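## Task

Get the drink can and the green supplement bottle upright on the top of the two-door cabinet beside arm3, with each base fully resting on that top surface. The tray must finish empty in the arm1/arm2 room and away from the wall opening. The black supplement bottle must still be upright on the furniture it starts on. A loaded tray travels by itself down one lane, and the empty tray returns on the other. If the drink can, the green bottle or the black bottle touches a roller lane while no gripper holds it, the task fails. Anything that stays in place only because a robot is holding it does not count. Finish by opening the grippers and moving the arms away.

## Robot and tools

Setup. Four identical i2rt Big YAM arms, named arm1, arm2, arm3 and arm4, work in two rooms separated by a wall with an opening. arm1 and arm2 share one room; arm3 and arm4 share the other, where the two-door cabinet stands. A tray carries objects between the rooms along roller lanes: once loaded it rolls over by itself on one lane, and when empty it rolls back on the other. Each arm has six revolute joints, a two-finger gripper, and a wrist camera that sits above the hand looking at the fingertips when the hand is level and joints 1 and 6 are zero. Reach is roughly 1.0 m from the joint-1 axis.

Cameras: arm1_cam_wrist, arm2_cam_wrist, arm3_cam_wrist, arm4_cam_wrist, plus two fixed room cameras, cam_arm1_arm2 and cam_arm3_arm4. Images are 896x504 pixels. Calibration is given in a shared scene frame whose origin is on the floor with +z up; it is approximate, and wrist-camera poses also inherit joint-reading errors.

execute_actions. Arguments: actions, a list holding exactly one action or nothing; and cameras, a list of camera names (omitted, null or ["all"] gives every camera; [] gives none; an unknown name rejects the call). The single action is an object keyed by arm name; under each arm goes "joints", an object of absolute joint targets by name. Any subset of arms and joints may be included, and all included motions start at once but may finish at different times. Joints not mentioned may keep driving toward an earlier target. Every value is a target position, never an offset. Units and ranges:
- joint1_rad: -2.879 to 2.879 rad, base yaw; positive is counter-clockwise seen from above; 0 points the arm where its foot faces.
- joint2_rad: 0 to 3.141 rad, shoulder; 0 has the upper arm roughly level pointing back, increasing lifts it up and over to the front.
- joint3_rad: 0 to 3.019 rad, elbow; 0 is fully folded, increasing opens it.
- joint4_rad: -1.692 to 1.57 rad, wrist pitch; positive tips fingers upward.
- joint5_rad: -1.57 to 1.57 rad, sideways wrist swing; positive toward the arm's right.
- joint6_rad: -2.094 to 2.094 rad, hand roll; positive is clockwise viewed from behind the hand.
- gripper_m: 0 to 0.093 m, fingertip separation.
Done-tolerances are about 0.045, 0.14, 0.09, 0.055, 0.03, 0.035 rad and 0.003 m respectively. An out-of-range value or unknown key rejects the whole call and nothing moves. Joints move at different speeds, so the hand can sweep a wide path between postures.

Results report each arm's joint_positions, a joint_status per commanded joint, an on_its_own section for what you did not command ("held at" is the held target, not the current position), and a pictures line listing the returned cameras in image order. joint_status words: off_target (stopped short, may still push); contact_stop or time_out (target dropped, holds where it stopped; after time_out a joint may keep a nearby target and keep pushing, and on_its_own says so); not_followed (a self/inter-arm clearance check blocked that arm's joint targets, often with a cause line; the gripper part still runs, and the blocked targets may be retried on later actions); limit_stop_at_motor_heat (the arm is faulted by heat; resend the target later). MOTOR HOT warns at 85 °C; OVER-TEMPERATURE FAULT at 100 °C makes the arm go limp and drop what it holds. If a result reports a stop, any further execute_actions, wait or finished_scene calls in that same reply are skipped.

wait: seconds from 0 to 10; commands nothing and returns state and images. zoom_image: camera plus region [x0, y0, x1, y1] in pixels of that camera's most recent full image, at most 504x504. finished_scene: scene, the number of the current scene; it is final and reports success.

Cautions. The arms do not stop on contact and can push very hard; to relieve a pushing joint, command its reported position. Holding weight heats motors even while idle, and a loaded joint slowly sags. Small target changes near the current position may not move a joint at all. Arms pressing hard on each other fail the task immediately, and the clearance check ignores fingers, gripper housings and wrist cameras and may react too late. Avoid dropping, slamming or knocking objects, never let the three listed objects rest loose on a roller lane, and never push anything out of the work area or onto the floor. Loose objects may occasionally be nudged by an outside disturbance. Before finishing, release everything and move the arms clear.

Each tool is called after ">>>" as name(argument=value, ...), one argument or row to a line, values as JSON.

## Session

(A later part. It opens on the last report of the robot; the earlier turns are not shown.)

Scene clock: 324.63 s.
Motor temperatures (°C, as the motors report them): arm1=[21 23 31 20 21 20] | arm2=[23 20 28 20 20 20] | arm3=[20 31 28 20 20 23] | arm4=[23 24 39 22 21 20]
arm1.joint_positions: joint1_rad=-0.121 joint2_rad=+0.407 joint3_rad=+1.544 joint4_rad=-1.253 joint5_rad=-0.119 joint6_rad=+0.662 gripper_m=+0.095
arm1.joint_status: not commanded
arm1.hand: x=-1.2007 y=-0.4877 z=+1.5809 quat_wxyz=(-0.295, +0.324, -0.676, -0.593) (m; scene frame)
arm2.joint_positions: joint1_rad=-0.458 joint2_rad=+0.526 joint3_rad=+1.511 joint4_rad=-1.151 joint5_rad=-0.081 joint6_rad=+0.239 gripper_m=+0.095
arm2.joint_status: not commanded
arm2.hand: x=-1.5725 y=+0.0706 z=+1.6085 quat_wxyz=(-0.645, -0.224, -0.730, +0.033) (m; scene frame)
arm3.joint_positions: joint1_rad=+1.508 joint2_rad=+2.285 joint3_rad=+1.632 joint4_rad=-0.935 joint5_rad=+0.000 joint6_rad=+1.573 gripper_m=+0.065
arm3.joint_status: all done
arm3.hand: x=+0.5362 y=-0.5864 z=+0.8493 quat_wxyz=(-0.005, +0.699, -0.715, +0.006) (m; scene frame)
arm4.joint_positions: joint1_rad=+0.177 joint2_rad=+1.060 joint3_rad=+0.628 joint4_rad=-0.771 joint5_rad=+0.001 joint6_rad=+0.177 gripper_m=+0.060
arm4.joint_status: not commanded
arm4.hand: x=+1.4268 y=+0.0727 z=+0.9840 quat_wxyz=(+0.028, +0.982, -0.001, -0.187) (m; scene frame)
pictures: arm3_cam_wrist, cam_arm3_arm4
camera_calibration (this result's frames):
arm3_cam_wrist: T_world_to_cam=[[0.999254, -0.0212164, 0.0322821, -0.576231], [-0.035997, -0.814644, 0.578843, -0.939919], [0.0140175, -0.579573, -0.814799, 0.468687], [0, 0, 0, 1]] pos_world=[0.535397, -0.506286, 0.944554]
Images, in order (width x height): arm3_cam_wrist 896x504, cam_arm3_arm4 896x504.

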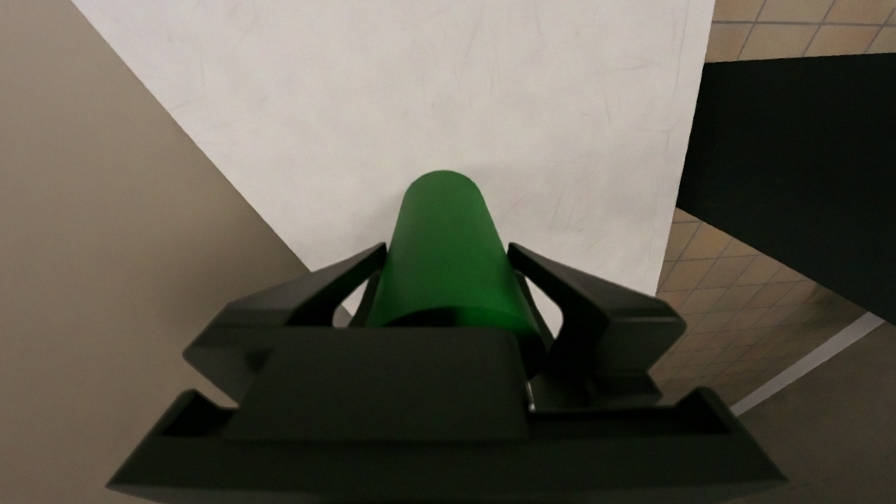

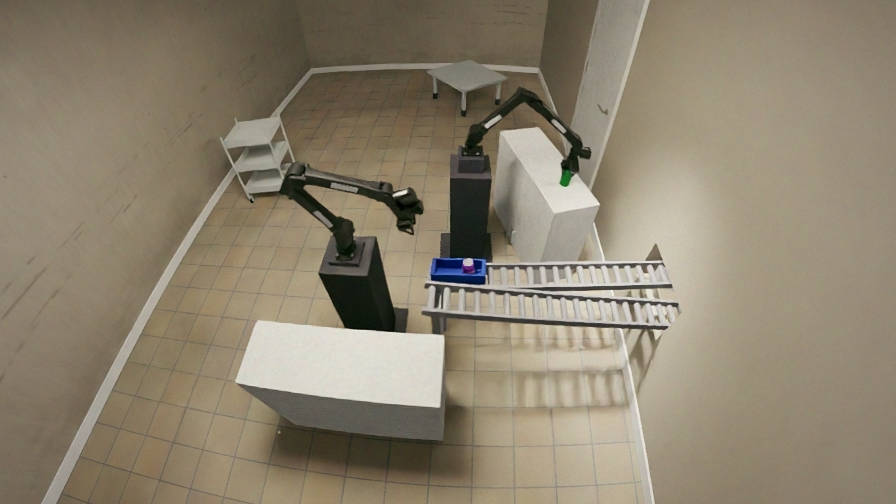

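>>> execute_actions(
  actions=[],
)

Scene clock: 352.17 s.
Motor temperatures (°C, as the motors report them): arm1=[21 23 31 20 21 20] | arm2=[23 20 28 20 20 20] | arm3=[20 31 28 20 20 23] | arm4=[23 24 39 22 21 20]
arm1.joint_positions: joint1_rad=-0.121 joint2_rad=+0.407 joint3_rad=+1.544 joint4_rad=-1.253 joint5_rad=-0.119 joint6_rad=+0.662 gripper_m=+0.095
arm1.joint_status: not commanded
arm1.hand: x=-1.2007 y=-0.4877 z=+1.5809 quat_wxyz=(-0.295, +0.324, -0.676, -0.593) (m; scene frame)
arm2.joint_positions: joint1_rad=-0.458 joint2_rad=+0.526 joint3_rad=+1.511 joint4_rad=-1.151 joint5_rad=-0.081 joint6_rad=+0.239 gripper_m=+0.095
arm2.joint_status: not commanded
arm2.hand: x=-1.5725 y=+0.0706 z=+1.6085 quat_wxyz=(-0.645, -0.224, -0.730, +0.033) (m; scene frame)
arm3.joint_positions: joint1_rad=+1.508 joint2_rad=+2.285 joint3_rad=+1.632 joint4_rad=-0.935 joint5_rad=+0.000 joint6_rad=+1.573 gripper_m=+0.065
arm3.joint_status: all done
arm3.hand: x=+0.5362 y=-0.5864 z=+0.8493 quat_wxyz=(-0.005, +0.699, -0.715, +0.006) (m; scene frame)
arm4.joint_positions: joint1_rad=+0.177 joint2_rad=+1.060 joint3_rad=+0.628 joint4_rad=-0.771 joint5_rad=+0.001 joint6_rad=+0.177 gripper_m=+0.060
arm4.joint_status: not commanded
arm4.hand: x=+1.4268 y=+0.0727 z=+0.9840 quat_wxyz=(+0.028, +0.982, -0.001, -0.187) (m; scene frame)
pictures: arm1_cam_wrist, arm2_cam_wrist, arm3_cam_wrist, arm4_cam_wrist, cam_arm1_arm2, cam_arm3_arm4
camera_calibration (this result's frames):
arm1_cam_wrist: T_world_to_cam=[[0.783835, -0.0778328, -0.616072, 1.88167], [-0.507422, -0.652167, -0.563206, -0.0317921], [-0.357946, 0.754069, -0.550686, 0.93435], [0, 0, 0, 1]] pos_world=[-1.1566, -0.578843, 1.65587]
arm2_cam_wrist: T_world_to_cam=[[-0.344719, -0.906793, -0.242685, -0.0851727], [-0.615969, 0.413597, -0.670463, 0.0857002], [0.708344, -0.0816348, -0.701131, 2.37035], [0, 0, 0, 1]] pos_world=[-1.6556, 0.0808236, 1.69871]
arm3_cam_wrist: T_world_to_cam=[[0.999254, -0.0212164, 0.0322821, -0.576231], [-0.035997, -0.814644, 0.578843, -0.939919], [0.0140175, -0.579573, -0.814799, 0.468687], [0, 0, 0, 1]] pos_world=[0.535397, -0.506286, 0.944554]
arm4_cam_wrist: T_world_to_cam=[[-0.0222159, 0.997587, -0.0657841, 0.0230245], [0.967975, 0.0379214, 0.248167, -1.62144], [0.250063, -0.0581641, -0.966481, 0.727131], [0, 0, 0, 1]] pos_world=[1.38819, 0.0808112, 1.10666]
Images, in order (width x height): arm1_cam_wrist 896x504, arm2_cam_wrist 896x504, arm3_cam_wrist 896x504, arm4_cam_wrist 896x504, cam_arm1_arm2 896x504, cam_arm3_arm4 896x504.

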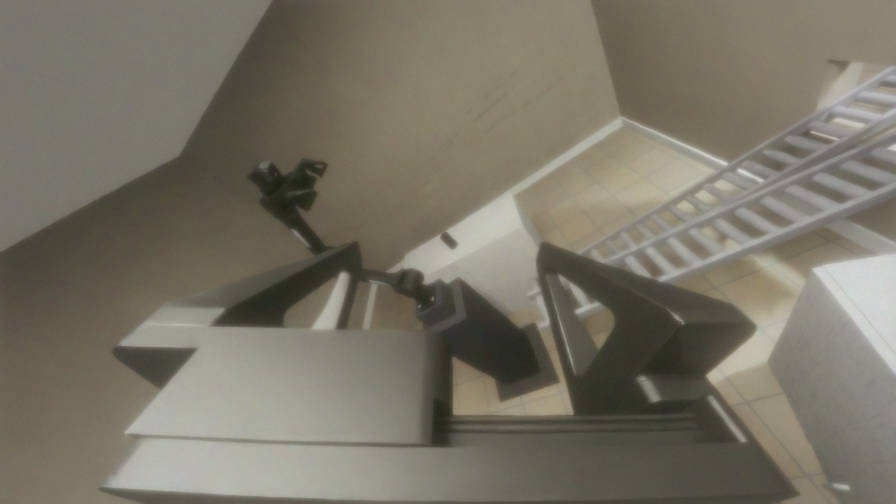

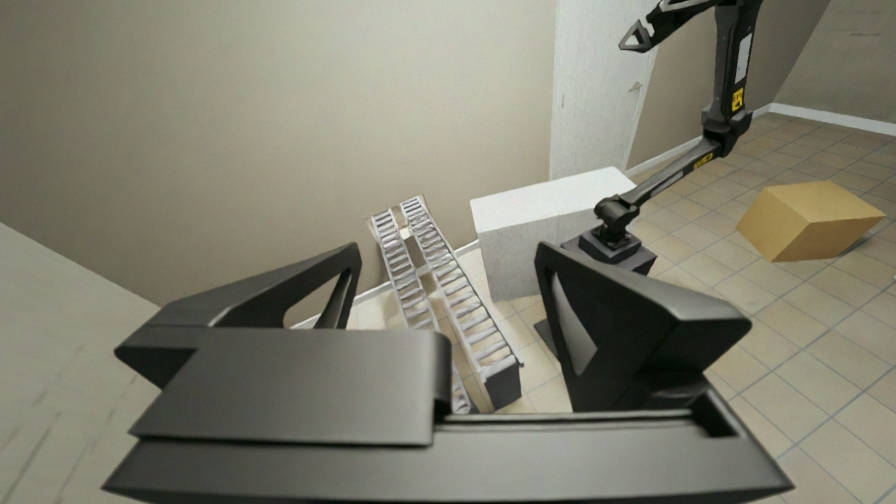

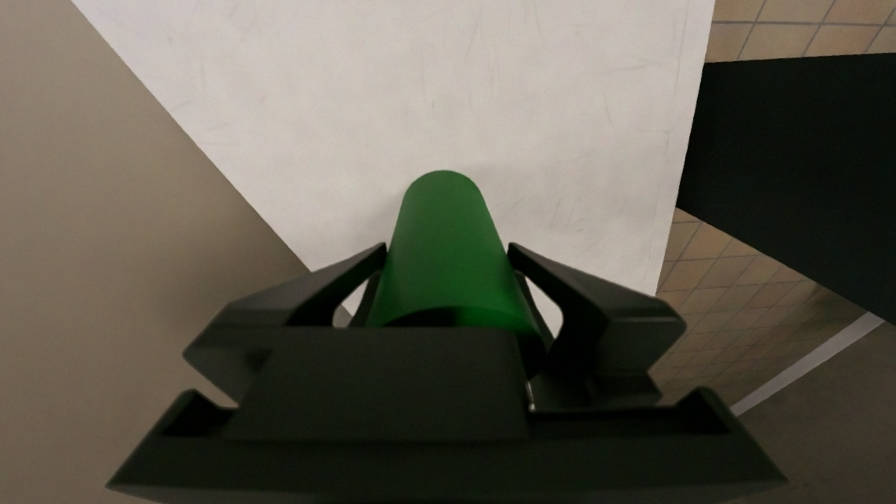

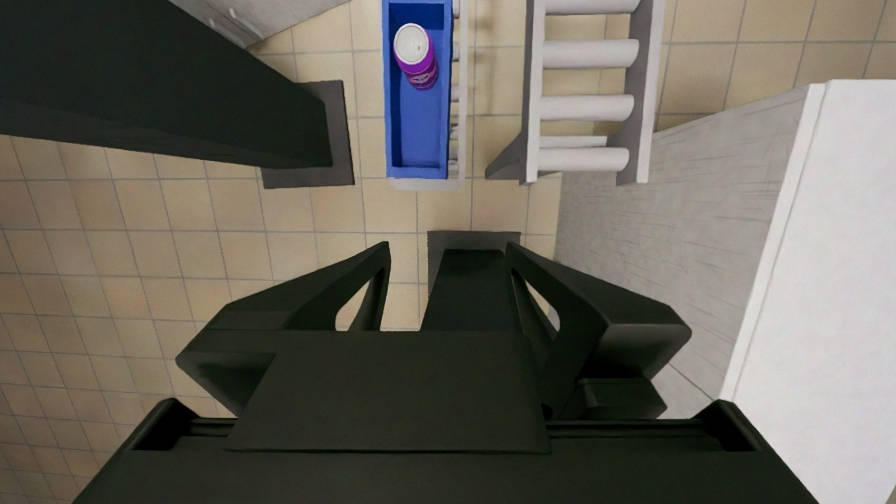

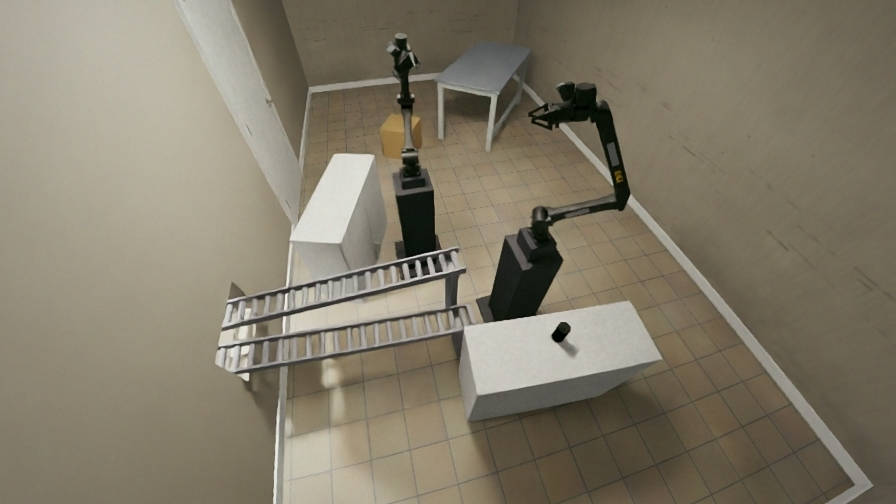

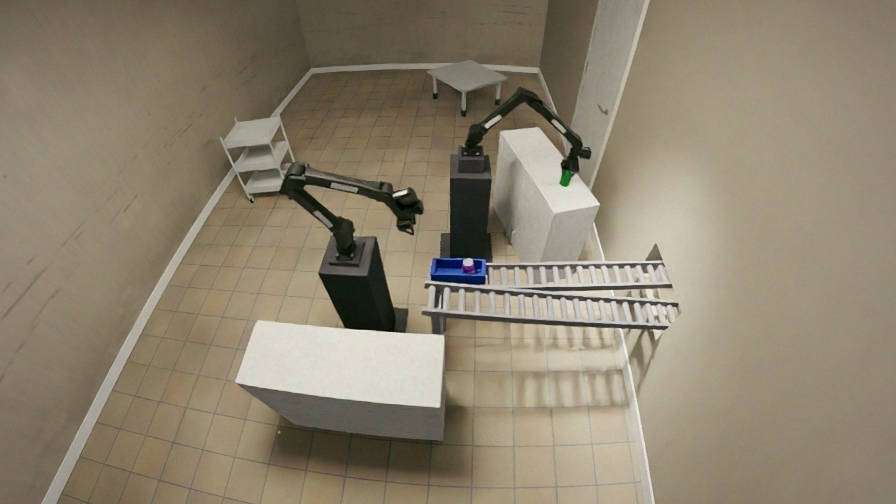

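>>> execute_actions(
  actions=[
    {"arm3": {"joints": {"gripper_m": 0.093, "joint2_rad": 2.275}}},
  ],
  cameras=["arm3_cam_wrist", "cam_arm3_arm4"],
)

Scene clock: 410.90 s.
Motor temperatures (°C, as the motors report them): arm1=[21 23 30 20 21 20] | arm2=[23 20 28 20 20 20] | arm3=[20 31 28 20 20 23] | arm4=[23 24 40 22 21 20]
arm1.joint_positions: joint1_rad=-0.121 joint2_rad=+0.407 joint3_rad=+1.544 joint4_rad=-1.253 joint5_rad=-0.119 joint6_rad=+0.662 gripper_m=+0.095
arm1.joint_status: not commanded
arm1.hand: x=-1.2007 y=-0.4877 z=+1.5809 quat_wxyz=(-0.295, +0.324, -0.676, -0.593) (m; scene frame)
arm2.joint_positions: joint1_rad=-0.458 joint2_rad=+0.526 joint3_rad=+1.511 joint4_rad=-1.151 joint5_rad=-0.081 joint6_rad=+0.239 gripper_m=+0.095
arm2.joint_status: not commanded
arm2.hand: x=-1.5725 y=+0.0706 z=+1.6085 quat_wxyz=(-0.645, -0.224, -0.730, +0.033) (m; scene frame)
arm3.joint_positions: joint1_rad=+1.508 joint2_rad=+2.285 joint3_rad=+1.632 joint4_rad=-0.935 joint5_rad=+0.000 joint6_rad=+1.573 gripper_m=+0.093
arm3.joint_status: all done
arm3.hand: x=+0.5362 y=-0.5864 z=+0.8493 quat_wxyz=(-0.005, +0.699, -0.715, +0.006) (m; scene frame)
arm4.joint_positions: joint1_rad=+0.177 joint2_rad=+1.060 joint3_rad=+0.628 joint4_rad=-0.771 joint5_rad=+0.001 joint6_rad=+0.177 gripper_m=+0.060
arm4.joint_status: not commanded
arm4.hand: x=+1.4268 y=+0.0727 z=+0.9840 quat_wxyz=(+0.028, +0.982, -0.001, -0.187) (m; scene frame)
pictures: arm3_cam_wrist, cam_arm3_arm4
camera_calibration (this result's frames):
arm3_cam_wrist: T_world_to_cam=[[0.999254, -0.0212164, 0.0322821, -0.576231], [-0.035997, -0.814644, 0.578843, -0.939919], [0.0140175, -0.579573, -0.814799, 0.468687], [0, 0, 0, 1]] pos_world=[0.535397, -0.506286, 0.944554]
Images, in order (width x height): arm3_cam_wrist 896x504, cam_arm3_arm4 896x504.

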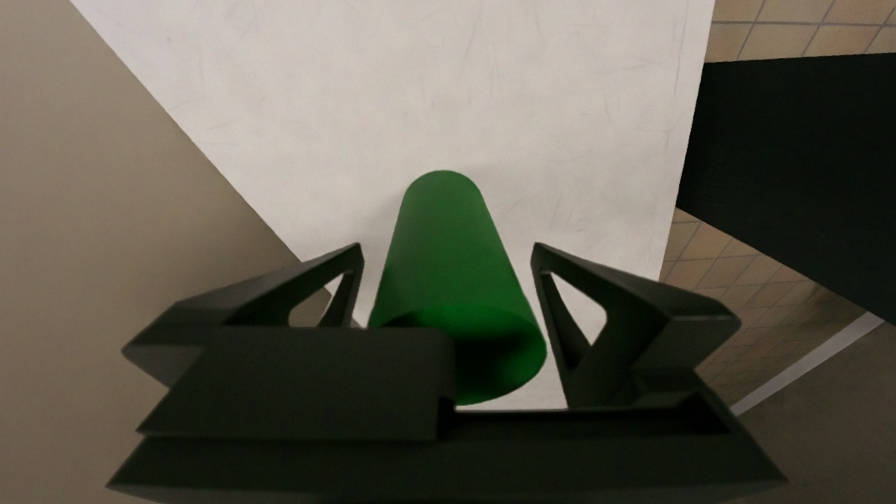

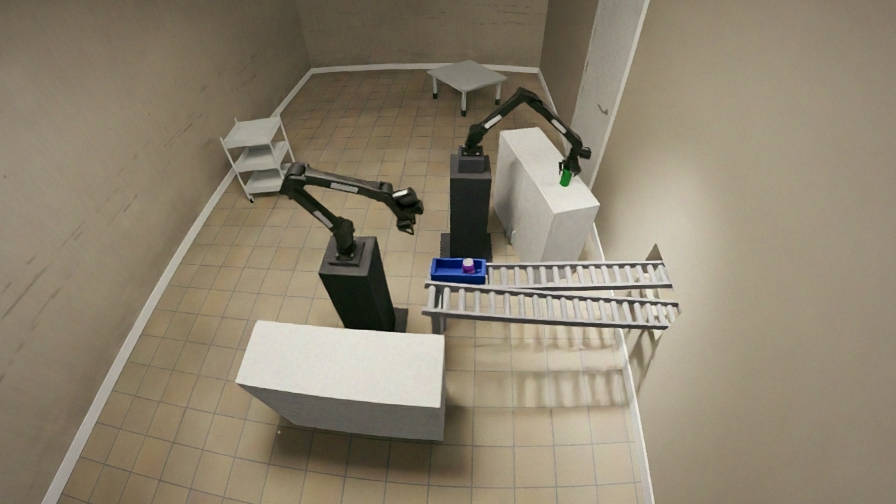

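>>> execute_actions(
  actions=[
    {"arm3": {"joints": {"joint1_rad": -0.022, "joint2_rad": 2.22, "joint4_rad": -0.99, "joint6_rad": 0.0}}},
  ],
  cameras=["arm3_cam_wrist", "cam_arm3_arm4", "arm4_cam_wrist"],
)

Scene clock: 434.40 s.
Motor temperatures (°C, as the motors report them): arm1=[21 23 30 20 21 20] | arm2=[23 20 28 20 20 20] | arm3=[20 31 28 20 20 23] | arm4=[23 24 40 22 21 20]
arm1.joint_positions: joint1_rad=-0.121 joint2_rad=+0.407 joint3_rad=+1.544 joint4_rad=-1.253 joint5_rad=-0.119 joint6_rad=+0.662 gripper_m=+0.095
arm1.joint_status: not commanded
arm1.hand: x=-1.2007 y=-0.4877 z=+1.5809 quat_wxyz=(-0.295, +0.324, -0.676, -0.593) (m; scene frame)
arm2.joint_positions: joint1_rad=-0.458 joint2_rad=+0.526 joint3_rad=+1.511 joint4_rad=-1.151 joint5_rad=-0.081 joint6_rad=+0.239 gripper_m=+0.095
arm2.joint_status: not commanded
arm2.hand: x=-1.5725 y=+0.0706 z=+1.6085 quat_wxyz=(-0.645, -0.224, -0.730, +0.033) (m; scene frame)
arm3.joint_positions: joint1_rad=-0.030 joint2_rad=+2.235 joint3_rad=+1.632 joint4_rad=-0.983 joint5_rad=+0.002 joint6_rad=+0.009 gripper_m=+0.093
arm3.joint_status: all done
arm3.hand: x=+1.1501 y=+0.0196 z=+0.8778 quat_wxyz=(+0.005, +0.708, -0.706, +0.006) (m; scene frame)
arm4.joint_positions: joint1_rad=+0.177 joint2_rad=+1.060 joint3_rad=+0.628 joint4_rad=-0.771 joint5_rad=+0.001 joint6_rad=+0.177 gripper_m=+0.060
arm4.joint_status: not commanded
arm4.hand: x=+1.4268 y=+0.0727 z=+0.9840 quat_wxyz=(+0.028, +0.982, -0.001, -0.187) (m; scene frame)
pictures: arm3_cam_wrist, arm4_cam_wrist, cam_arm3_arm4
camera_calibration (this result's frames):
arm3_cam_wrist: T_world_to_cam=[[0.999821, 0.00536039, 0.0181595, -1.16646], [-0.00641875, -0.806338, 0.59142, -0.485919], [0.0178129, -0.591431, -0.806159, 0.822746], [0, 0, 0, 1]] pos_world=[1.14847, 0.101035, 0.971828]
arm4_cam_wrist: T_world_to_cam=[[-0.0222159, 0.997587, -0.0657841, 0.0230245], [0.967975, 0.0379214, 0.248167, -1.62144], [0.250063, -0.0581641, -0.966481, 0.727131], [0, 0, 0, 1]] pos_world=[1.38819, 0.0808112, 1.10666]
Images, in order (width x height): arm3_cam_wrist 896x504, arm4_cam_wrist 896x504, cam_arm3_arm4 896x504.

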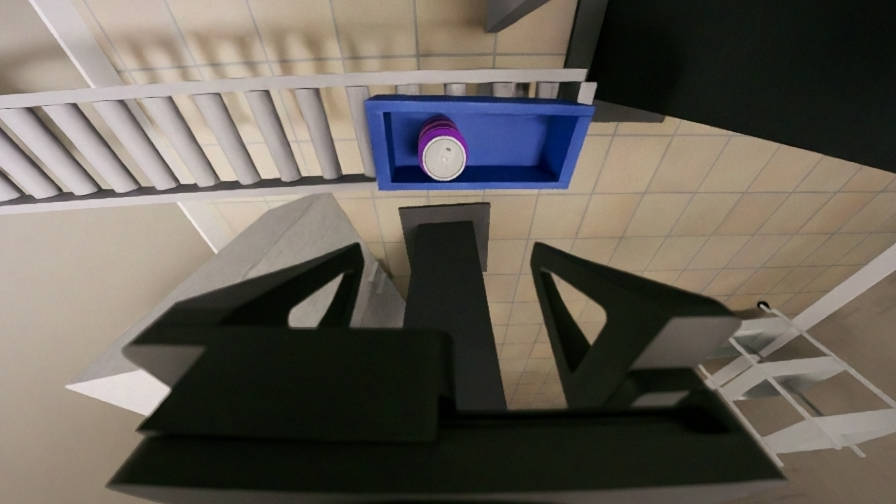

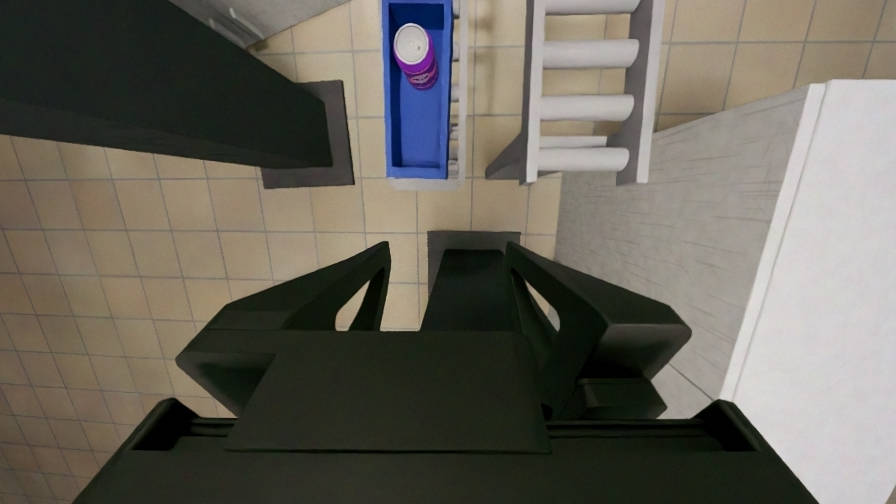

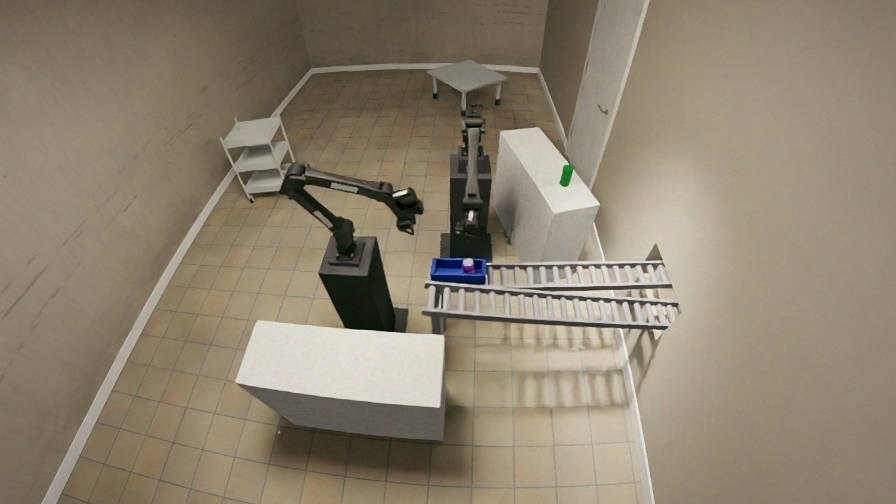

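>>> zoom_image(
  camera="arm3_cam_wrist",
  region=[340, 60, 620, 270],
)

>>> zoom_image(
  camera="cam_arm3_arm4",
  region=[480, 110, 640, 250],
)

Region (340, 60, 620, 270) of arm3_cam_wrist's 896x504 image, scaled by 1.800, with more detail than that image has; it fills the top 378 rows of this view, and the rest is white.

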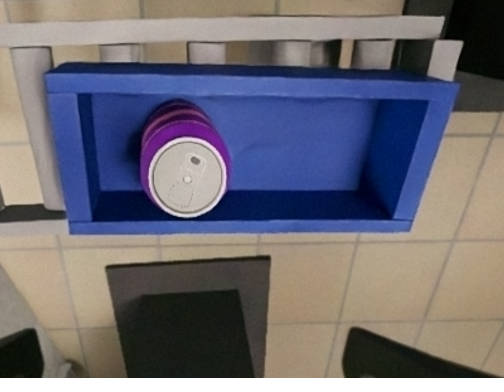

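Region (480, 110, 640, 250) of cam_arm3_arm4's 896x504 image, scaled by 3.150, with more detail than that image has; it fills the top 441 rows of this view, and the rest is white.

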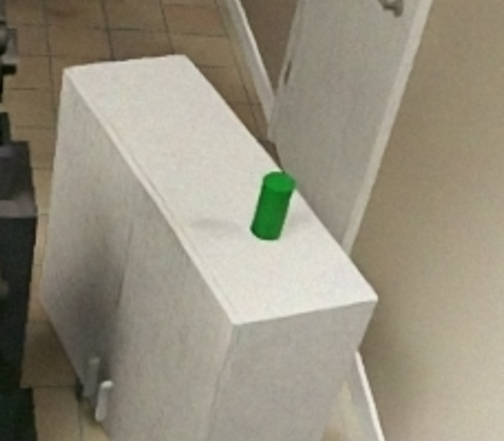

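>>> execute_actions(
  actions=[
    {"arm3": {"joints": {"joint2_rad": 2.73, "joint3_rad": 1.828, "joint4_rad": -0.622}}},
  ],
  cameras=["arm3_cam_wrist", "cam_arm3_arm4"],
)

Scene clock: 471.63 s.
Motor temperatures (°C, as the motors report them): arm1=[21 23 30 20 21 20] | arm2=[23 20 28 20 20 20] | arm3=[20 32 28 20 20 23] | arm4=[23 24 40 22 21 20]
arm1.joint_positions: joint1_rad=-0.121 joint2_rad=+0.407 joint3_rad=+1.544 joint4_rad=-1.253 joint5_rad=-0.119 joint6_rad=+0.662 gripper_m=+0.095
arm1.joint_status: not commanded
arm1.hand: x=-1.2007 y=-0.4877 z=+1.5809 quat_wxyz=(-0.295, +0.324, -0.676, -0.593) (m; scene frame)
arm2.joint_positions: joint1_rad=-0.458 joint2_rad=+0.526 joint3_rad=+1.511 joint4_rad=-1.151 joint5_rad=-0.081 joint6_rad=+0.239 gripper_m=+0.095
arm2.joint_status: not commanded
arm2.hand: x=-1.5725 y=+0.0706 z=+1.6085 quat_wxyz=(-0.645, -0.224, -0.730, +0.033) (m; scene frame)
arm3.joint_positions: joint1_rad=-0.029 joint2_rad=+2.731 joint3_rad=+1.816 joint4_rad=-0.627 joint5_rad=-0.002 joint6_rad=+0.009 gripper_m=+0.093
arm3.joint_status: all done
arm3.hand: x=+1.1487 y=+0.0355 z=+0.6241 quat_wxyz=(-0.008, +0.708, -0.706, -0.011) (m; scene frame)
arm4.joint_positions: joint1_rad=+0.177 joint2_rad=+1.060 joint3_rad=+0.628 joint4_rad=-0.771 joint5_rad=+0.001 joint6_rad=+0.177 gripper_m=+0.060
arm4.joint_status: not commanded
arm4.hand: x=+1.4268 y=+0.0727 z=+0.9840 quat_wxyz=(+0.028, +0.982, -0.001, -0.187) (m; scene frame)
pictures: arm3_cam_wrist, cam_arm3_arm4
camera_calibration (this result's frames):
arm3_cam_wrist: T_world_to_cam=[[0.999887, 0.00540616, 0.0140477, -1.15814], [-0.0033151, -0.831264, 0.555868, -0.30359], [0.0146825, -0.555851, -0.831152, 0.645641], [0, 0, 0, 1]] pos_world=[1.14752, 0.112778, 0.721651]
Images, in order (width x height): arm3_cam_wrist 896x504, cam_arm3_arm4 896x504.

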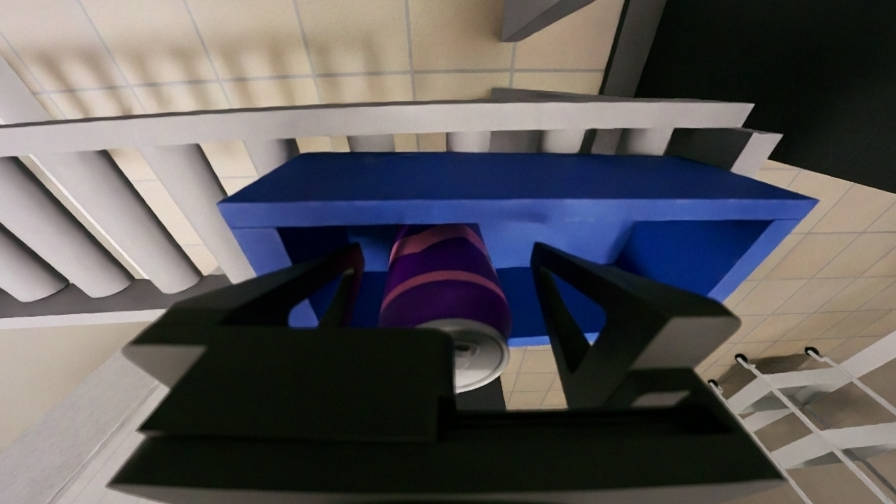

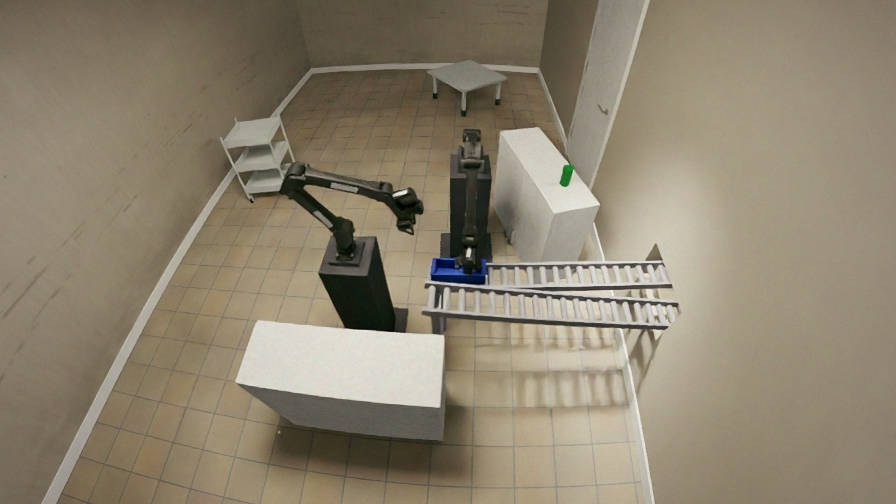

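>>> execute_actions(
  actions=[],
  cameras=["arm3_cam_wrist"],
)

Scene clock: 477.50 s.
Motor temperatures (°C, as the motors report them): arm1=[21 23 30 20 21 20] | arm2=[23 20 28 20 20 20] | arm3=[20 32 28 20 20 23] | arm4=[23 24 40 22 21 20]
arm1.joint_positions: joint1_rad=-0.121 joint2_rad=+0.407 joint3_rad=+1.544 joint4_rad=-1.253 joint5_rad=-0.119 joint6_rad=+0.662 gripper_m=+0.095
arm1.joint_status: not commanded
arm1.hand: x=-1.2007 y=-0.4877 z=+1.5809 quat_wxyz=(-0.295, +0.324, -0.676, -0.593) (m; scene frame)
arm2.joint_positions: joint1_rad=-0.458 joint2_rad=+0.526 joint3_rad=+1.511 joint4_rad=-1.151 joint5_rad=-0.081 joint6_rad=+0.239 gripper_m=+0.095
arm2.joint_status: not commanded
arm2.hand: x=-1.5725 y=+0.0706 z=+1.6085 quat_wxyz=(-0.645, -0.224, -0.730, +0.033) (m; scene frame)
arm3.joint_positions: joint1_rad=-0.029 joint2_rad=+2.731 joint3_rad=+1.816 joint4_rad=-0.627 joint5_rad=-0.002 joint6_rad=+0.009 gripper_m=+0.093
arm3.joint_status: all done
arm3.hand: x=+1.1487 y=+0.0355 z=+0.6241 quat_wxyz=(-0.008, +0.708, -0.706, -0.011) (m; scene frame)
arm4.joint_positions: joint1_rad=+0.177 joint2_rad=+1.060 joint3_rad=+0.628 joint4_rad=-0.771 joint5_rad=+0.001 joint6_rad=+0.177 gripper_m=+0.060
arm4.joint_status: not commanded
arm4.hand: x=+1.4268 y=+0.0727 z=+0.9840 quat_wxyz=(+0.028, +0.982, -0.001, -0.187) (m; scene frame)
pictures: arm3_cam_wrist
camera_calibration (this result's frames):
arm3_cam_wrist: T_world_to_cam=[[0.999887, 0.00540616, 0.0140477, -1.15814], [-0.0033151, -0.831264, 0.555868, -0.30359], [0.0146825, -0.555851, -0.831152, 0.645641], [0, 0, 0, 1]] pos_world=[1.14752, 0.112778, 0.721651]
Images, in order (width x height): arm3_cam_wrist 896x504.

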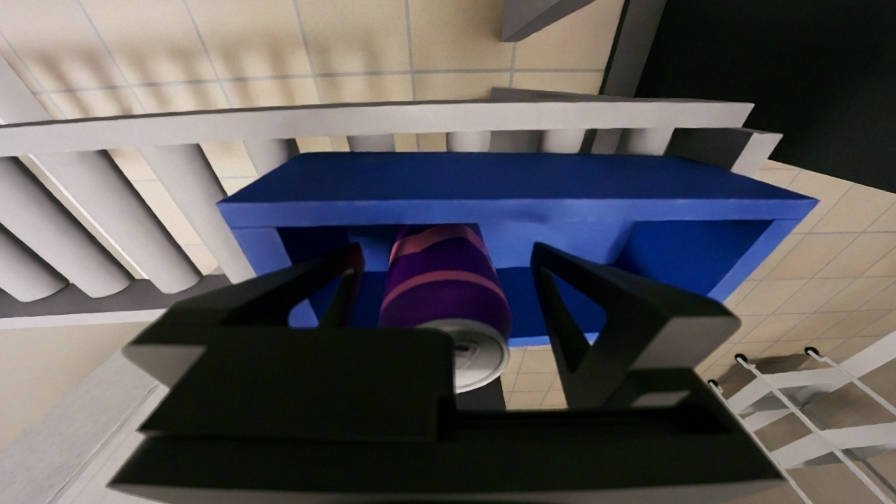

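>>> zoom_image(
  camera="arm3_cam_wrist",
  region=[330, 190, 570, 430],
)

Region (330, 190, 570, 430) of arm3_cam_wrist's 896x504 image, scaled by 2.100, with more detail than that image has.

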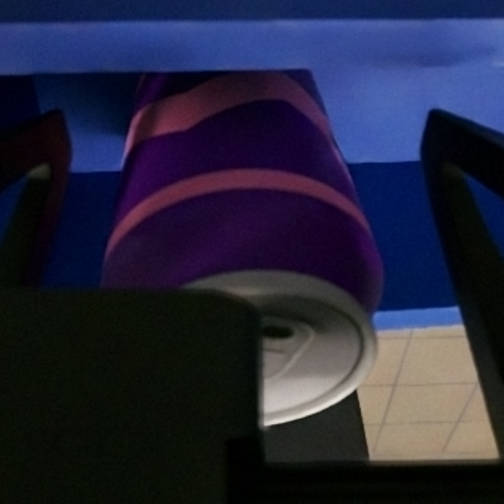

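>>> execute_actions(
  actions=[
    {"arm3": {"joints": {"joint2_rad": 2.772, "joint4_rad": -0.645}}},
  ],
  cameras=["arm3_cam_wrist"],
)

Scene clock: 508.03 s.
Motor temperatures (°C, as the motors report them): arm1=[21 23 30 20 21 20] | arm2=[23 20 28 20 20 20] | arm3=[20 32 28 20 20 23] | arm4=[23 24 40 22 21 20]
arm1.joint_positions: joint1_rad=-0.121 joint2_rad=+0.407 joint3_rad=+1.544 joint4_rad=-1.253 joint5_rad=-0.119 joint6_rad=+0.662 gripper_m=+0.095
arm1.joint_status: not commanded
arm1.hand: x=-1.2007 y=-0.4877 z=+1.5809 quat_wxyz=(-0.295, +0.324, -0.676, -0.593) (m; scene frame)
arm2.joint_positions: joint1_rad=-0.458 joint2_rad=+0.526 joint3_rad=+1.511 joint4_rad=-1.151 joint5_rad=-0.081 joint6_rad=+0.239 gripper_m=+0.095
arm2.joint_status: not commanded
arm2.hand: x=-1.5725 y=+0.0706 z=+1.6085 quat_wxyz=(-0.645, -0.224, -0.730, +0.033) (m; scene frame)
arm3.joint_positions: joint1_rad=-0.029 joint2_rad=+2.769 joint3_rad=+1.816 joint4_rad=-0.639 joint5_rad=-0.002 joint6_rad=+0.009 gripper_m=+0.093
arm3.joint_status: all done
arm3.hand: x=+1.1490 y=+0.0144 z=+0.6009 quat_wxyz=(+0.009, +0.708, -0.706, +0.007) (m; scene frame)
arm4.joint_positions: joint1_rad=+0.177 joint2_rad=+1.060 joint3_rad=+0.628 joint4_rad=-0.771 joint5_rad=+0.001 joint6_rad=+0.177 gripper_m=+0.060
arm4.joint_status: not commanded
arm4.hand: x=+1.4268 y=+0.0727 z=+0.9840 quat_wxyz=(+0.028, +0.982, -0.001, -0.187) (m; scene frame)
pictures: arm3_cam_wrist
camera_calibration (this result's frames):
arm3_cam_wrist: T_world_to_cam=[[0.999872, 0.00617498, 0.0147638, -1.15843], [-0.00386056, -0.802237, 0.596993, -0.332717], [0.0155304, -0.596974, -0.80211, 0.596761], [0, 0, 0, 1]] pos_world=[1.14773, 0.0964858, 0.694401]
Images, in order (width x height): arm3_cam_wrist 896x504.

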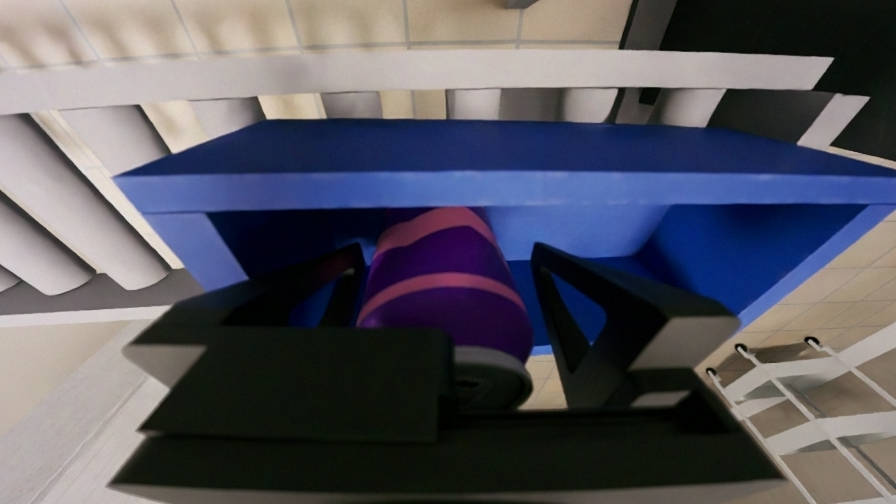

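>>> execute_actions(
  actions=[
    {"arm3": {"joints": {"gripper_m": 0.046}}},
  ],
  cameras=["arm3_cam_wrist"],
)

Scene clock: 533.10 s.
Motor temperatures (°C, as the motors report them): arm1=[21 23 30 20 21 20] | arm2=[23 20 28 20 20 20] | arm3=[20 32 27 20 20 23] | arm4=[23 24 40 22 21 20]
arm1.joint_positions: joint1_rad=-0.121 joint2_rad=+0.407 joint3_rad=+1.544 joint4_rad=-1.253 joint5_rad=-0.119 joint6_rad=+0.662 gripper_m=+0.095
arm1.joint_status: not commanded
arm1.hand: x=-1.2007 y=-0.4877 z=+1.5809 quat_wxyz=(-0.295, +0.324, -0.676, -0.593) (m; scene frame)
arm2.joint_positions: joint1_rad=-0.458 joint2_rad=+0.526 joint3_rad=+1.511 joint4_rad=-1.151 joint5_rad=-0.081 joint6_rad=+0.239 gripper_m=+0.095
arm2.joint_status: not commanded
arm2.hand: x=-1.5725 y=+0.0706 z=+1.6085 quat_wxyz=(-0.645, -0.224, -0.730, +0.033) (m; scene frame)
arm3.joint_positions: joint1_rad=-0.028 joint2_rad=+2.769 joint3_rad=+1.816 joint4_rad=-0.639 joint5_rad=-0.004 joint6_rad=+0.008 gripper_m=+0.065
arm3.joint_status: gripper_m off_target (ended at +0.065, target +0.046)
arm3.hand: x=+1.1482 y=+0.0144 z=+0.6009 quat_wxyz=(+0.010, +0.709, -0.705, +0.007) (m; scene frame)
arm4.joint_positions: joint1_rad=+0.177 joint2_rad=+1.060 joint3_rad=+0.628 joint4_rad=-0.771 joint5_rad=+0.001 joint6_rad=+0.177 gripper_m=+0.060
arm4.joint_status: not commanded
arm4.hand: x=+1.4268 y=+0.0727 z=+0.9840 quat_wxyz=(+0.028, +0.982, -0.001, -0.187) (m; scene frame)
pictures: arm3_cam_wrist
camera_calibration (this result's frames):
arm3_cam_wrist: T_world_to_cam=[[0.99989, 0.00802903, 0.0124481, -1.15622], [-0.000990757, -0.802227, 0.597019, -0.336041], [0.0147797, -0.596966, -0.802131, 0.597644], [0, 0, 0, 1]] pos_world=[1.14693, 0.0964747, 0.694404]
Images, in order (width x height): arm3_cam_wrist 896x504.

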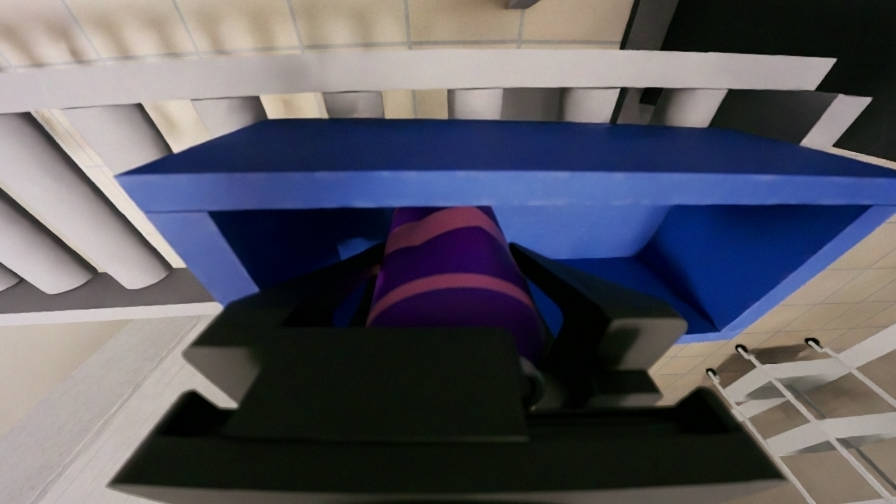

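>>> execute_actions(
  actions=[
    {"arm3": {"joints": {"joint2_rad": 2.515, "joint3_rad": 1.672, "joint6_rad": 0.25}}, "arm4": {"joints": {"joint2_rad": 1.3, "joint3_rad": 0.815, "joint4_rad": -0.75}}},
  ],
  cameras=["arm3_cam_wrist", "arm4_cam_wrist", "cam_arm3_arm4"],
)

Scene clock: 581.97 s.
Motor temperatures (°C, as the motors report them): arm1=[21 23 30 20 21 20] | arm2=[23 20 28 20 20 20] | arm3=[20 32 27 20 20 23] | arm4=[23 23 40 22 21 20]
arm1.joint_positions: joint1_rad=-0.121 joint2_rad=+0.407 joint3_rad=+1.544 joint4_rad=-1.253 joint5_rad=-0.119 joint6_rad=+0.662 gripper_m=+0.095
arm1.joint_status: not commanded
arm1.hand: x=-1.2007 y=-0.4877 z=+1.5809 quat_wxyz=(-0.295, +0.324, -0.676, -0.593) (m; scene frame)
arm2.joint_positions: joint1_rad=-0.458 joint2_rad=+0.526 joint3_rad=+1.511 joint4_rad=-1.151 joint5_rad=-0.081 joint6_rad=+0.239 gripper_m=+0.095
arm2.joint_status: not commanded
arm2.hand: x=-1.5725 y=+0.0706 z=+1.6085 quat_wxyz=(-0.645, -0.224, -0.730, +0.033) (m; scene frame)
arm3.joint_positions: joint1_rad=-0.028 joint2_rad=+2.536 joint3_rad=+1.661 joint4_rad=-0.642 joint5_rad=-0.001 joint6_rad=+0.241 gripper_m=+0.065
arm3.joint_status: all done
arm3.hand: x=+1.1485 y=+0.0293 z=+0.7047 quat_wxyz=(-0.015, +0.622, -0.783, -0.021) (m; scene frame)
arm4.joint_positions: joint1_rad=+0.177 joint2_rad=+1.295 joint3_rad=+0.780 joint4_rad=-0.755 joint5_rad=+0.001 joint6_rad=+0.177 gripper_m=+0.060
arm4.joint_status: all done
arm4.hand: x=+1.3691 y=+0.0627 z=+0.9708 quat_wxyz=(+0.023, +0.988, -0.001, -0.155) (m; scene frame)
pictures: arm3_cam_wrist, arm4_cam_wrist, cam_arm3_arm4
camera_calibration (this result's frames):
arm3_cam_wrist: T_world_to_cam=[[0.974601, -0.223933, 0.00267513, -1.11526], [-0.190381, -0.822169, 0.536464, -0.125249], [-0.117933, -0.523347, -0.843919, 0.869531], [0, 0, 0, 1]] pos_world=[1.16563, 0.102348, 0.803988]
arm4_cam_wrist: T_world_to_cam=[[-0.0177402, 0.998287, -0.0557456, 0.0149527], [0.949935, 0.0342235, 0.310569, -1.59756], [0.311945, -0.0474451, -0.948915, 0.625735], [0, 0, 0, 1]] pos_world=[1.32265, 0.0694352, 1.09076]
Images, in order (width x height): arm3_cam_wrist 896x504, arm4_cam_wrist 896x504, cam_arm3_arm4 896x504.

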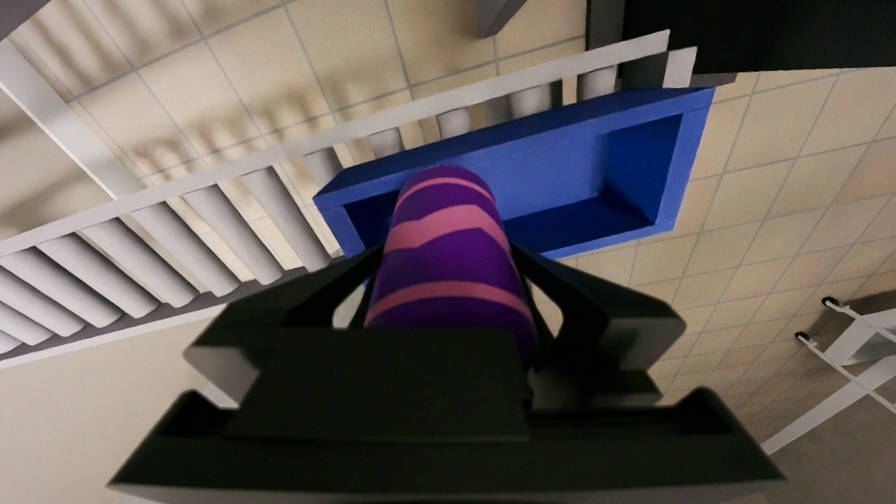

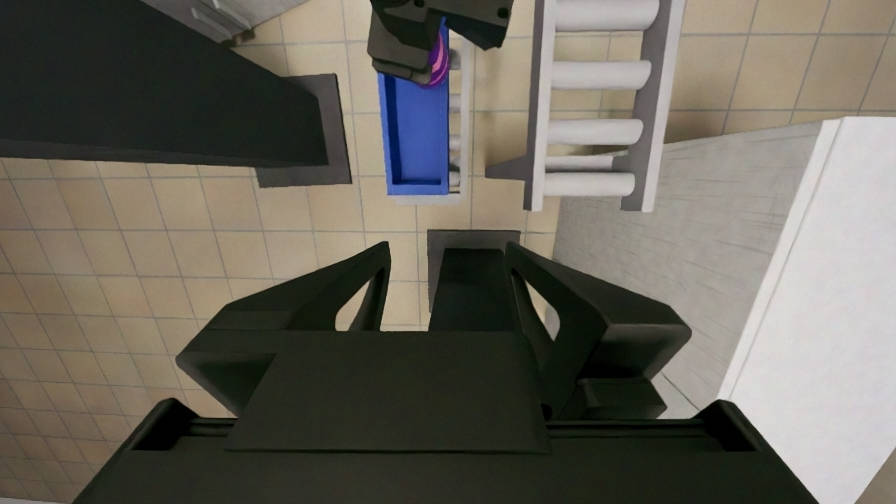

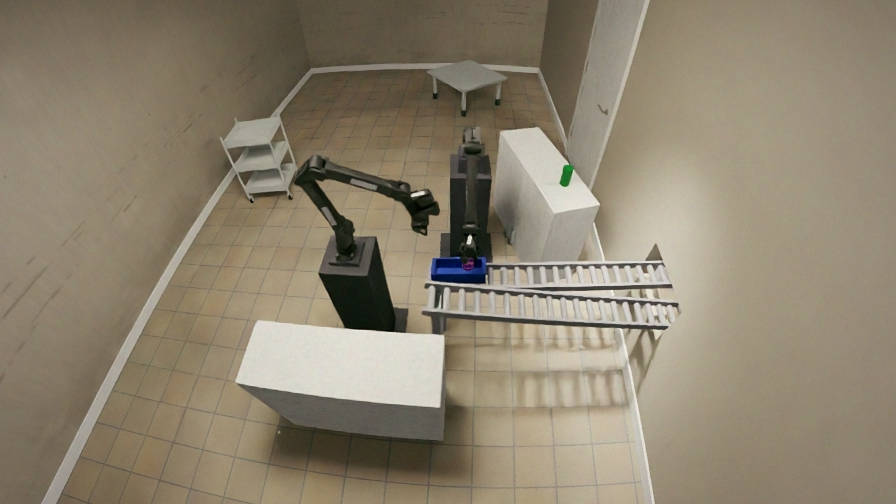

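>>> zoom_image(
  camera="arm4_cam_wrist",
  region=[360, 0, 540, 260],
)

Region (360, 0, 540, 260) of arm4_cam_wrist's 896x504 image, scaled by 1.938, with more detail than that image has; it fills the left 349 columns of this view, and the rest is white.

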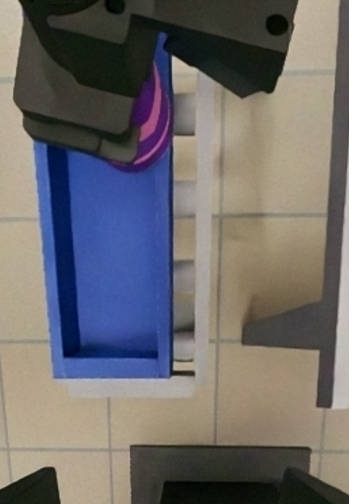

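>>> execute_actions(
  actions=[
    {"arm3": {"joints": {"joint1_rad": 1.265, "joint2_rad": 2.245, "joint4_rad": -0.922, "joint6_rad": 1.5}}, "arm4": {"joints": {"joint2_rad": 2.51, "joint3_rad": 1.397, "joint4_rad": -0.378}}},
  ],
  cameras=["arm3_cam_wrist", "arm4_cam_wrist", "cam_arm3_arm4"],
)

Scene clock: 614.87 s.
Motor temperatures (°C, as the motors report them): arm1=[21 23 30 20 21 20] | arm2=[23 20 28 20 20 20] | arm3=[20 33 28 20 20 23] | arm4=[23 24 43 22 21 20]
arm1.joint_positions: joint1_rad=-0.121 joint2_rad=+0.407 joint3_rad=+1.544 joint4_rad=-1.253 joint5_rad=-0.119 joint6_rad=+0.662 gripper_m=+0.095
arm1.joint_status: not commanded
arm1.hand: x=-1.2007 y=-0.4877 z=+1.5809 quat_wxyz=(-0.295, +0.324, -0.676, -0.593) (m; scene frame)
arm2.joint_positions: joint1_rad=-0.458 joint2_rad=+0.526 joint3_rad=+1.511 joint4_rad=-1.151 joint5_rad=-0.081 joint6_rad=+0.239 gripper_m=+0.095
arm2.joint_status: not commanded
arm2.hand: x=-1.5725 y=+0.0706 z=+1.6085 quat_wxyz=(-0.645, -0.224, -0.730, +0.033) (m; scene frame)
arm3.joint_positions: joint1_rad=+1.272 joint2_rad=+2.272 joint3_rad=+1.657 joint4_rad=-0.917 joint5_rad=-0.001 joint6_rad=+1.490 gripper_m=+0.065
arm3.joint_status: all done
arm3.hand: x=+0.5386 y=-0.4370 z=+0.8644 quat_wxyz=(+0.012, +0.642, -0.767, -0.015) (m; scene frame)
arm4.joint_positions: joint1_rad=+0.177 joint2_rad=+2.522 joint3_rad=+1.379 joint4_rad=-0.379 joint5_rad=+0.001 joint6_rad=+0.176 gripper_m=+0.060
arm4.joint_status: all done
arm4.hand: x=+1.2155 y=+0.0390 z=+0.5841 quat_wxyz=(+0.001, +1.000, -0.001, -0.031) (m; scene frame)
pictures: arm3_cam_wrist, arm4_cam_wrist, cam_arm3_arm4
camera_calibration (this result's frames):
arm3_cam_wrist: T_world_to_cam=[[0.98456, -0.17371, -0.0215842, -0.588117], [-0.12956, -0.806076, 0.577456, -0.771541], [-0.117708, -0.565744, -0.816136, 0.645634], [0, 0, 0, 1]] pos_world=[0.555072, -0.358819, 0.959762]
arm4_cam_wrist: T_world_to_cam=[[-0.00714585, 0.999865, -0.0147861, -0.0225293], [0.843744, 0.0139649, 0.536565, -1.33286], [0.536699, -0.00864151, -0.84373, -0.0305059], [0, 0, 0, 1]] pos_world=[1.1408, 0.0408759, 0.689092]
Images, in order (width x height): arm3_cam_wrist 896x504, arm4_cam_wrist 896x504, cam_arm3_arm4 896x504.

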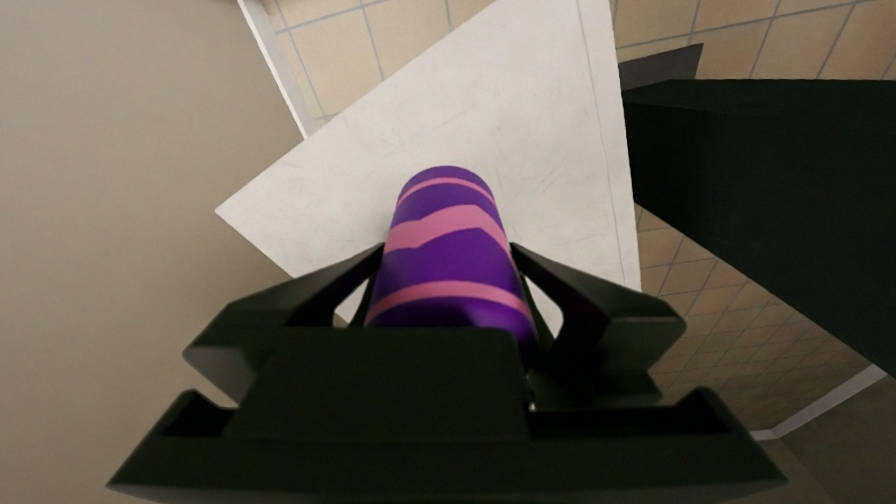

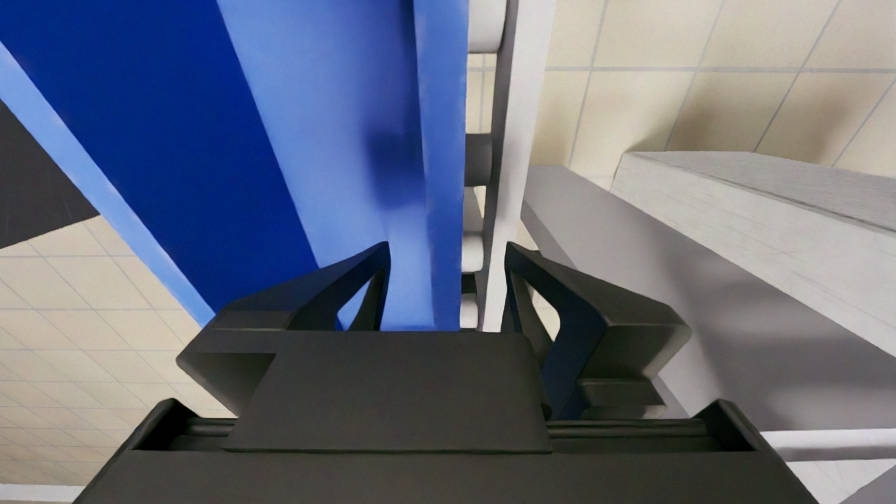

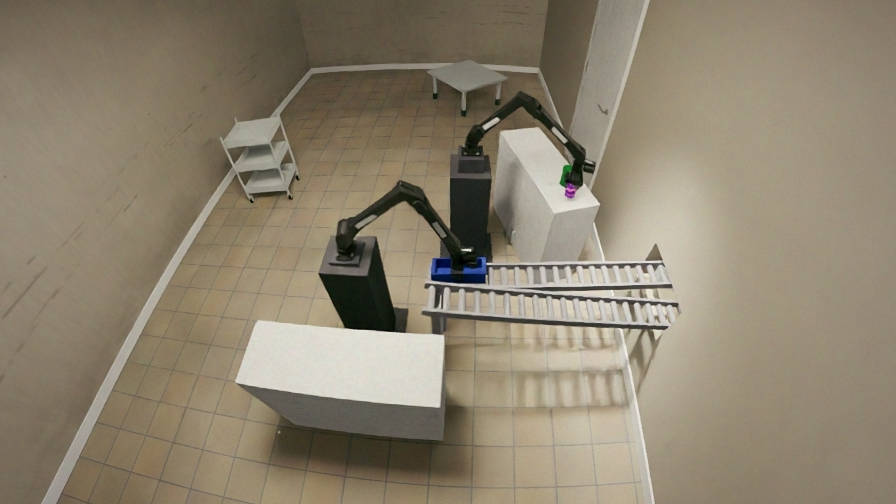

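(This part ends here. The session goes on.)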